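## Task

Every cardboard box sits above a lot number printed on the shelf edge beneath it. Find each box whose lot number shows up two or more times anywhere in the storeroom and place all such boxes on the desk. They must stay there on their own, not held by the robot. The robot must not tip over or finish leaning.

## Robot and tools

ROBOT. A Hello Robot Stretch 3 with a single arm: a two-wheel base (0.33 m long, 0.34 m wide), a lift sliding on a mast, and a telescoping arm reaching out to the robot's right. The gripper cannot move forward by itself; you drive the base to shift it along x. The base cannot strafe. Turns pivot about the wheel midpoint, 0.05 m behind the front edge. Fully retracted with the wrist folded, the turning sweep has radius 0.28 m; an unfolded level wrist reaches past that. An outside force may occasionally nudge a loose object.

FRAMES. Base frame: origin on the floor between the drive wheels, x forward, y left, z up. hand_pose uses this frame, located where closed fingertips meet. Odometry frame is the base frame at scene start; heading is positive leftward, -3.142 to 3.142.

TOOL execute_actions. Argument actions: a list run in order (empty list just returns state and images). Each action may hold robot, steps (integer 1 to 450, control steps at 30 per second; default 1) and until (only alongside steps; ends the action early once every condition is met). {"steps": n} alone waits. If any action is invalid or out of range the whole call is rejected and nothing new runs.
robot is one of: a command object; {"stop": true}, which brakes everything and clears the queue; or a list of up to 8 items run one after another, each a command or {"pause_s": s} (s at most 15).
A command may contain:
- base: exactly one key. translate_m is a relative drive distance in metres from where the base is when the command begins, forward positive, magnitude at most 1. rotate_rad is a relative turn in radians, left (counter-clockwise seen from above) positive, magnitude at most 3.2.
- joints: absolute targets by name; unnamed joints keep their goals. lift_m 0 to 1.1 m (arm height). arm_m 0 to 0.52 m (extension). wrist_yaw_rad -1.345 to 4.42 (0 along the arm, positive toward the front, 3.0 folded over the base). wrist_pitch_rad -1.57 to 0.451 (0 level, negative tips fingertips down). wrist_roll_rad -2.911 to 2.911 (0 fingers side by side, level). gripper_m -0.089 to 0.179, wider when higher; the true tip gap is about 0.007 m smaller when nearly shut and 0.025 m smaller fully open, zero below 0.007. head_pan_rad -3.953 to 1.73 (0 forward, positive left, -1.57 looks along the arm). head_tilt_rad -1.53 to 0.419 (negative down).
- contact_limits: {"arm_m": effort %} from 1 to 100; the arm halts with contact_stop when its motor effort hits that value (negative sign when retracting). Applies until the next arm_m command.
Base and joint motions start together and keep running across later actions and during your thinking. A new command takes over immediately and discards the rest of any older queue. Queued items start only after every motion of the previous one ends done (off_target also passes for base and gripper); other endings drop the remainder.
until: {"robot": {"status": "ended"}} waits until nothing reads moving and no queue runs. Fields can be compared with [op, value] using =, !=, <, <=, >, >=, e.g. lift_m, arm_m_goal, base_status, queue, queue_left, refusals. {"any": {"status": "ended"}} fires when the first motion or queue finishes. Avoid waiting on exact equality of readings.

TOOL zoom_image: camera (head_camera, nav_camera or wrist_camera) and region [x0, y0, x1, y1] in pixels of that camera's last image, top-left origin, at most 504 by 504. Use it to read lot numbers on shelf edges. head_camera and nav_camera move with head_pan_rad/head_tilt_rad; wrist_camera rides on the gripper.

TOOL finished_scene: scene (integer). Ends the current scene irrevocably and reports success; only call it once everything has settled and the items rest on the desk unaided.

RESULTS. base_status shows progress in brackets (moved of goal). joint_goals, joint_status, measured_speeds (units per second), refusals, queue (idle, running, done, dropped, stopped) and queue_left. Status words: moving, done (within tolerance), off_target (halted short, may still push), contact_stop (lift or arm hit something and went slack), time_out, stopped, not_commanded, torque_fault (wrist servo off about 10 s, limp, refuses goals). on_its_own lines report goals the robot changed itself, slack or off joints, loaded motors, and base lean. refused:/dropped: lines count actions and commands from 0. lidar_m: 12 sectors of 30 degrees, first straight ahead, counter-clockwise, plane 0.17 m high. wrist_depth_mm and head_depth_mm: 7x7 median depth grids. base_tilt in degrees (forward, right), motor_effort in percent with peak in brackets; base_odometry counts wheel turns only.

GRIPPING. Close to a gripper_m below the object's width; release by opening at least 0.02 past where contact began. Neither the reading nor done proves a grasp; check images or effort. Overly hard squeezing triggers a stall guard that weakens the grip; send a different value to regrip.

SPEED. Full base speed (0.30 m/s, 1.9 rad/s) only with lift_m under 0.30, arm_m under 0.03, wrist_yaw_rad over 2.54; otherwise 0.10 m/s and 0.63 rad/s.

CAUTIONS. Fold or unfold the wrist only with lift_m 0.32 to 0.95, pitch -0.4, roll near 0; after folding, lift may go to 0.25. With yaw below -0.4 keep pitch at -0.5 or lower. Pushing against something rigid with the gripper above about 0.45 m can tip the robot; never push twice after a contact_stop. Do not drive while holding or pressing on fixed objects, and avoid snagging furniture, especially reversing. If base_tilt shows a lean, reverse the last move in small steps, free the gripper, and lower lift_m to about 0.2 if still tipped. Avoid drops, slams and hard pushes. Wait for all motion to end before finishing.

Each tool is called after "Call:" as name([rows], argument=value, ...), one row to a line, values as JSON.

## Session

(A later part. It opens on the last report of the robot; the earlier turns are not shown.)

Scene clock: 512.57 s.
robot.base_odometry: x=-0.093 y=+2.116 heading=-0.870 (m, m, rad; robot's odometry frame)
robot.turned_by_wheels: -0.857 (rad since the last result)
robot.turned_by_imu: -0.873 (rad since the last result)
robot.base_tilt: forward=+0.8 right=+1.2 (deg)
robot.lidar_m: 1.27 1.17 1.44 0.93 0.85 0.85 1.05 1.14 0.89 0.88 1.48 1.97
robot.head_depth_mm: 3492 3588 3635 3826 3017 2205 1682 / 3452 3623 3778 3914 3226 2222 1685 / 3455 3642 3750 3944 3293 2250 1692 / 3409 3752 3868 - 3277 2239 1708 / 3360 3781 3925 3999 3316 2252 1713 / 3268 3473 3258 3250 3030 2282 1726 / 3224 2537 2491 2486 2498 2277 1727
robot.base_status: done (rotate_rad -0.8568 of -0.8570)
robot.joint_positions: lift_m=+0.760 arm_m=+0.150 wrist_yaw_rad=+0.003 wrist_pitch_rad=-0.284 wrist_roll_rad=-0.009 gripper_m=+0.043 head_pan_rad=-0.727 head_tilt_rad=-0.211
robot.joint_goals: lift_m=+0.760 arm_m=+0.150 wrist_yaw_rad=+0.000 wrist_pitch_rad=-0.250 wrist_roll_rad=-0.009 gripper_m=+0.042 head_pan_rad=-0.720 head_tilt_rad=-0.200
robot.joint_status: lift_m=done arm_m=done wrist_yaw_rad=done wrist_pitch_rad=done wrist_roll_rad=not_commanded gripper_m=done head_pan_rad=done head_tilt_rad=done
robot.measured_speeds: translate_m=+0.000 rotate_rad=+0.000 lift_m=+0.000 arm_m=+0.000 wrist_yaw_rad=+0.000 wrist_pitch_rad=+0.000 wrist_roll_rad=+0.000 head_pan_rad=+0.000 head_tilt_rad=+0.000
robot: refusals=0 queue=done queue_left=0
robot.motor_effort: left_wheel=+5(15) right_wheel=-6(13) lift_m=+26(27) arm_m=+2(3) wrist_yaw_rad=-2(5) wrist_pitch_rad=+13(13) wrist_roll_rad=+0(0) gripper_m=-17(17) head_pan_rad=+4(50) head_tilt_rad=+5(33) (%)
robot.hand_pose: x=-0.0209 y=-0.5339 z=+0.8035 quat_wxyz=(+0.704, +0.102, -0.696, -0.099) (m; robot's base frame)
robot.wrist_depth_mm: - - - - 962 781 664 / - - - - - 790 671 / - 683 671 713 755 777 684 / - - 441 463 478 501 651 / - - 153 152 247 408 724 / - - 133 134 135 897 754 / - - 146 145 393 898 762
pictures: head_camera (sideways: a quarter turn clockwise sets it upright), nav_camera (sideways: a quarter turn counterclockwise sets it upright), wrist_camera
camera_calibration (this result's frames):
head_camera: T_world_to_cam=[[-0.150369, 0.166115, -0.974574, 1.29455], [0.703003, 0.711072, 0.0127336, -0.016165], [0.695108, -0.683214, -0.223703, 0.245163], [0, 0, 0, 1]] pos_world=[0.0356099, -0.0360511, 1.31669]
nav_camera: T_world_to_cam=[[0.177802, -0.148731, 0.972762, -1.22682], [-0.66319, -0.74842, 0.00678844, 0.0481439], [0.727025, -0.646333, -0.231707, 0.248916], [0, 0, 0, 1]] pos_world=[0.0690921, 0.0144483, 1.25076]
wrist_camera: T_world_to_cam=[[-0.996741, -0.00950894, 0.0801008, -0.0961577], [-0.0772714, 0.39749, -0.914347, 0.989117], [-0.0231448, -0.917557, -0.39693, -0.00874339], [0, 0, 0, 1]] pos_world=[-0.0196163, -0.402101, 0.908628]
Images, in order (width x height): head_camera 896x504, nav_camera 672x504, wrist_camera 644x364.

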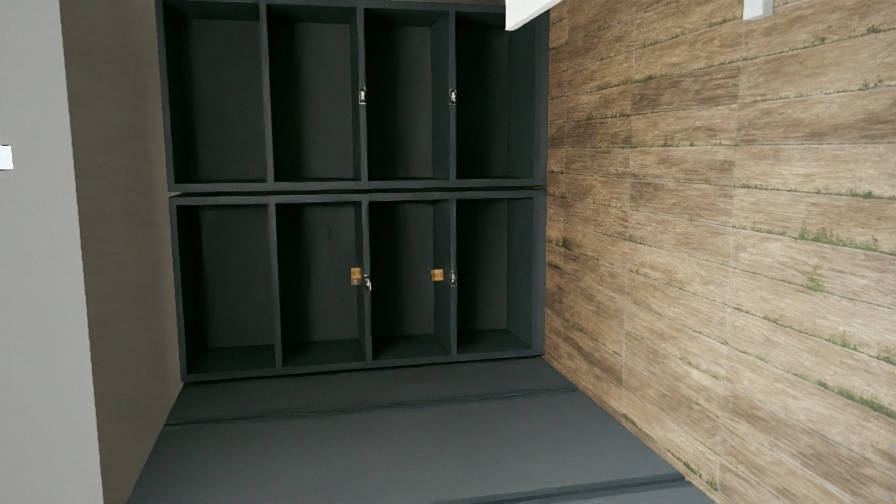

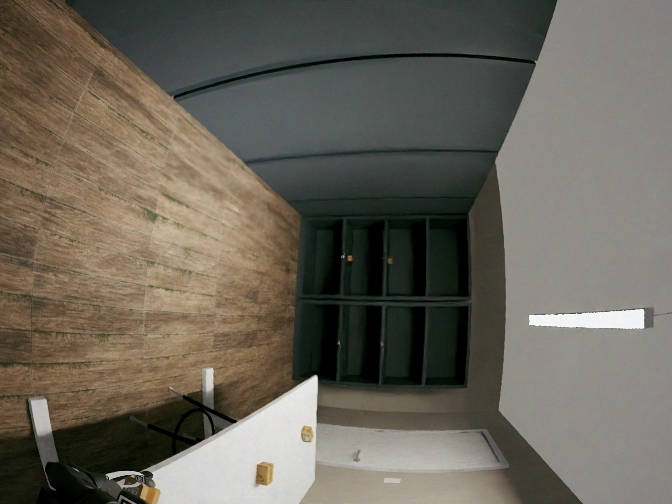

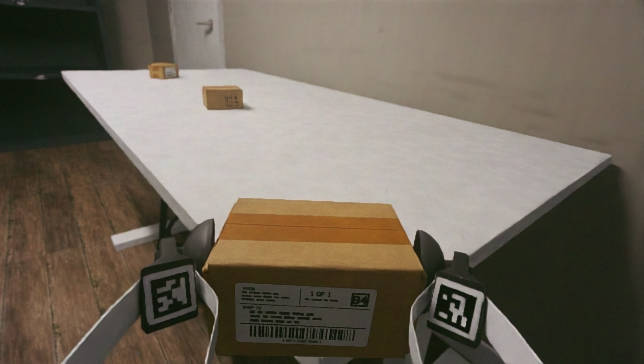

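Call:
zoom_image(camera="head_camera", region=[345, 255, 465, 305])

Call:
execute_actions([
  {"robot":[{"joints":{"arm_m":0.5,"lift_m":0.745,"head_pan_rad":-1.45,"head_tilt_rad":-0.7}},{"joints":{"lift_m":0.711}},{"joints":{"gripper_m":0.14}},{"joints":{"arm_m":0.4,"lift_m":0.73}}],"steps":450,"until":{"robot":{"status":"ended"}}},
])

Region (345, 255, 465, 305) of head_camera's 896x504 image, scaled by 4.200, with more detail than that image has; it fills the top 210 rows of this view, and the rest is white.

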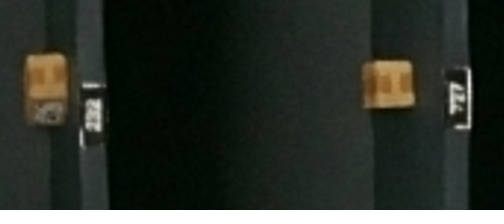

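Scene clock: 523.47 s.
robot.base_odometry: x=-0.093 y=+2.116 heading=-0.870 (m, m, rad; robot's odometry frame)
robot.turned_by_wheels: +0.000 (rad since the last result)
robot.turned_by_imu: -0.002 (rad since the last result)
robot.base_tilt: forward=+0.9 right=+1.4 (deg)
robot.lidar_m: 1.27 1.18 1.44 0.92 0.85 0.85 1.05 1.14 0.89 0.88 1.48 1.97
robot.head_depth_mm: 1258 1366 1138 944 - - 1172 / 1401 1475 1144 - 1325 1377 1193 / 1573 1620 1151 860 1562 1347 1200 / 1795 1634 1150 918 1640 1393 1203 / 2106 1635 1152 1892 1653 1391 1194 / 2488 1641 1259 2029 1648 1391 1203 / 3189 1654 2546 2034 1656 1393 1205
robot.base_status: done (rotate_rad -0.8568 of -0.8570)
robot.joint_positions: lift_m=+0.730 arm_m=+0.400 wrist_yaw_rad=+0.002 wrist_pitch_rad=-0.275 wrist_roll_rad=-0.009 gripper_m=+0.140 head_pan_rad=-1.443 head_tilt_rad=-0.691
robot.joint_goals: lift_m=+0.730 arm_m=+0.400 wrist_yaw_rad=+0.000 wrist_pitch_rad=-0.250 wrist_roll_rad=-0.009 gripper_m=+0.140 head_pan_rad=-1.450 head_tilt_rad=-0.700
robot.joint_status: lift_m=done arm_m=done wrist_yaw_rad=done wrist_pitch_rad=done wrist_roll_rad=not_commanded gripper_m=done head_pan_rad=done head_tilt_rad=done
robot.measured_speeds: translate_m=+0.000 rotate_rad=+0.000 lift_m=+0.000 arm_m=+0.000 wrist_yaw_rad=+0.000 wrist_pitch_rad=+0.000 wrist_roll_rad=+0.000 head_pan_rad=+0.000 head_tilt_rad=+0.000
robot: refusals=0 queue=done queue_left=0
robot.motor_effort: left_wheel=+4(4) right_wheel=-6(6) lift_m=+25(23) arm_m=-2(3) wrist_yaw_rad=-1(1) wrist_pitch_rad=+10(13) wrist_roll_rad=+0(0) gripper_m=+0(82) head_pan_rad=-3(45) head_tilt_rad=-5(34) (%)
robot.hand_pose: x=-0.0210 y=-0.7853 z=+0.7757 quat_wxyz=(+0.704, +0.098, -0.697, -0.096) (m; robot's base frame)
robot.wrist_depth_mm: - - - - 791 639 546 / 982 965 - - 828 658 556 / 510 540 573 617 653 648 565 / 350 360 374 264 412 429 450 / 265 284 266 244 295 311 318 / 213 - 222 227 234 252 246 / 176 176 184 188 192 185 201
pictures: head_camera (sideways: a quarter turn clockwise sets it upright), nav_camera (sideways: a quarter turn counterclockwise sets it upright), wrist_camera
camera_calibration (this result's frames):
head_camera: T_world_to_cam=[[-0.058482, 0.646012, -0.761084, 1.0155], [0.997119, 0.0746901, -0.0132218, 0.0158317], [0.048304, -0.759665, -0.648518, 0.801893], [0, 0, 0, 1]] pos_world=[0.00486761, -0.0480353, 1.29313]
nav_camera: T_world_to_cam=[[0.0903508, -0.649079, 0.755337, -0.942677], [-0.991259, -0.13182, 0.00529467, 0.0520937], [0.0961321, -0.749213, -0.655316, 0.803973], [0, 0, 0, 1]] pos_world=[0.0595223, -0.0026575, 1.23862]
wrist_camera: T_world_to_cam=[[-0.996748, -0.00822333, 0.0801595, -0.0954897], [-0.0770282, 0.389329, -0.917872, 1.05994], [-0.0236605, -0.921062, -0.388697, -0.259652], [0, 0, 0, 1]] pos_world=[-0.0196777, -0.652604, 0.879614]
Images, in order (width x height): head_camera 896x504, nav_camera 672x504, wrist_camera 644x364.

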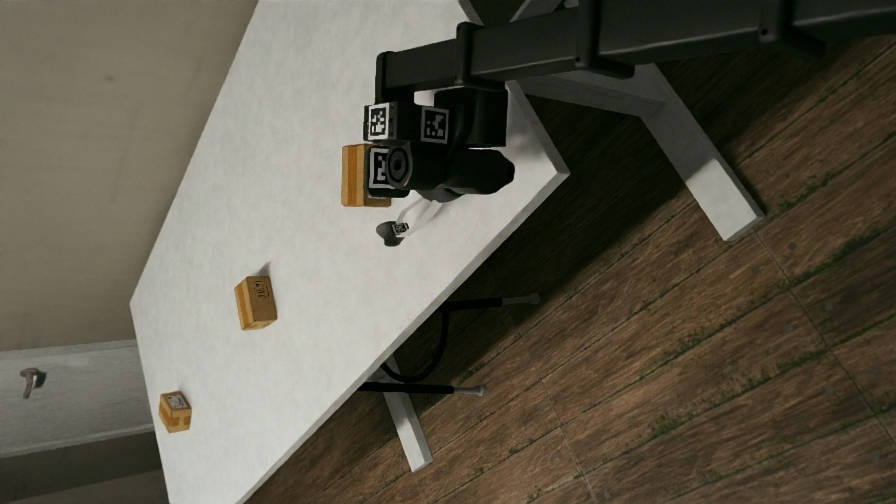

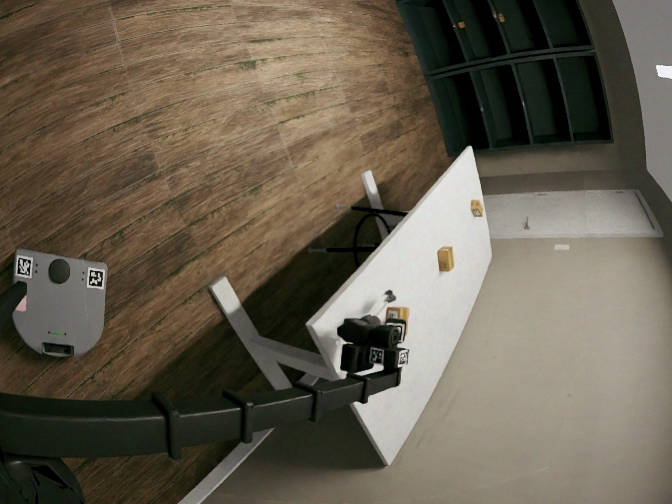

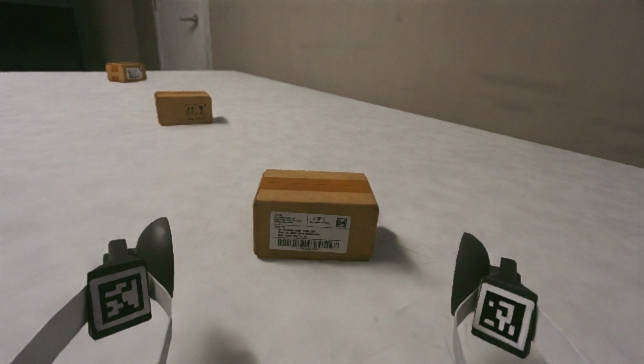

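All three 244 boxes are on the desk; the other lots (232, 727, 437, 447, 332, 274, 377, 722, 242) are unique.

Call:
finished_scene(scene=1)

The scene is finished: the task was done.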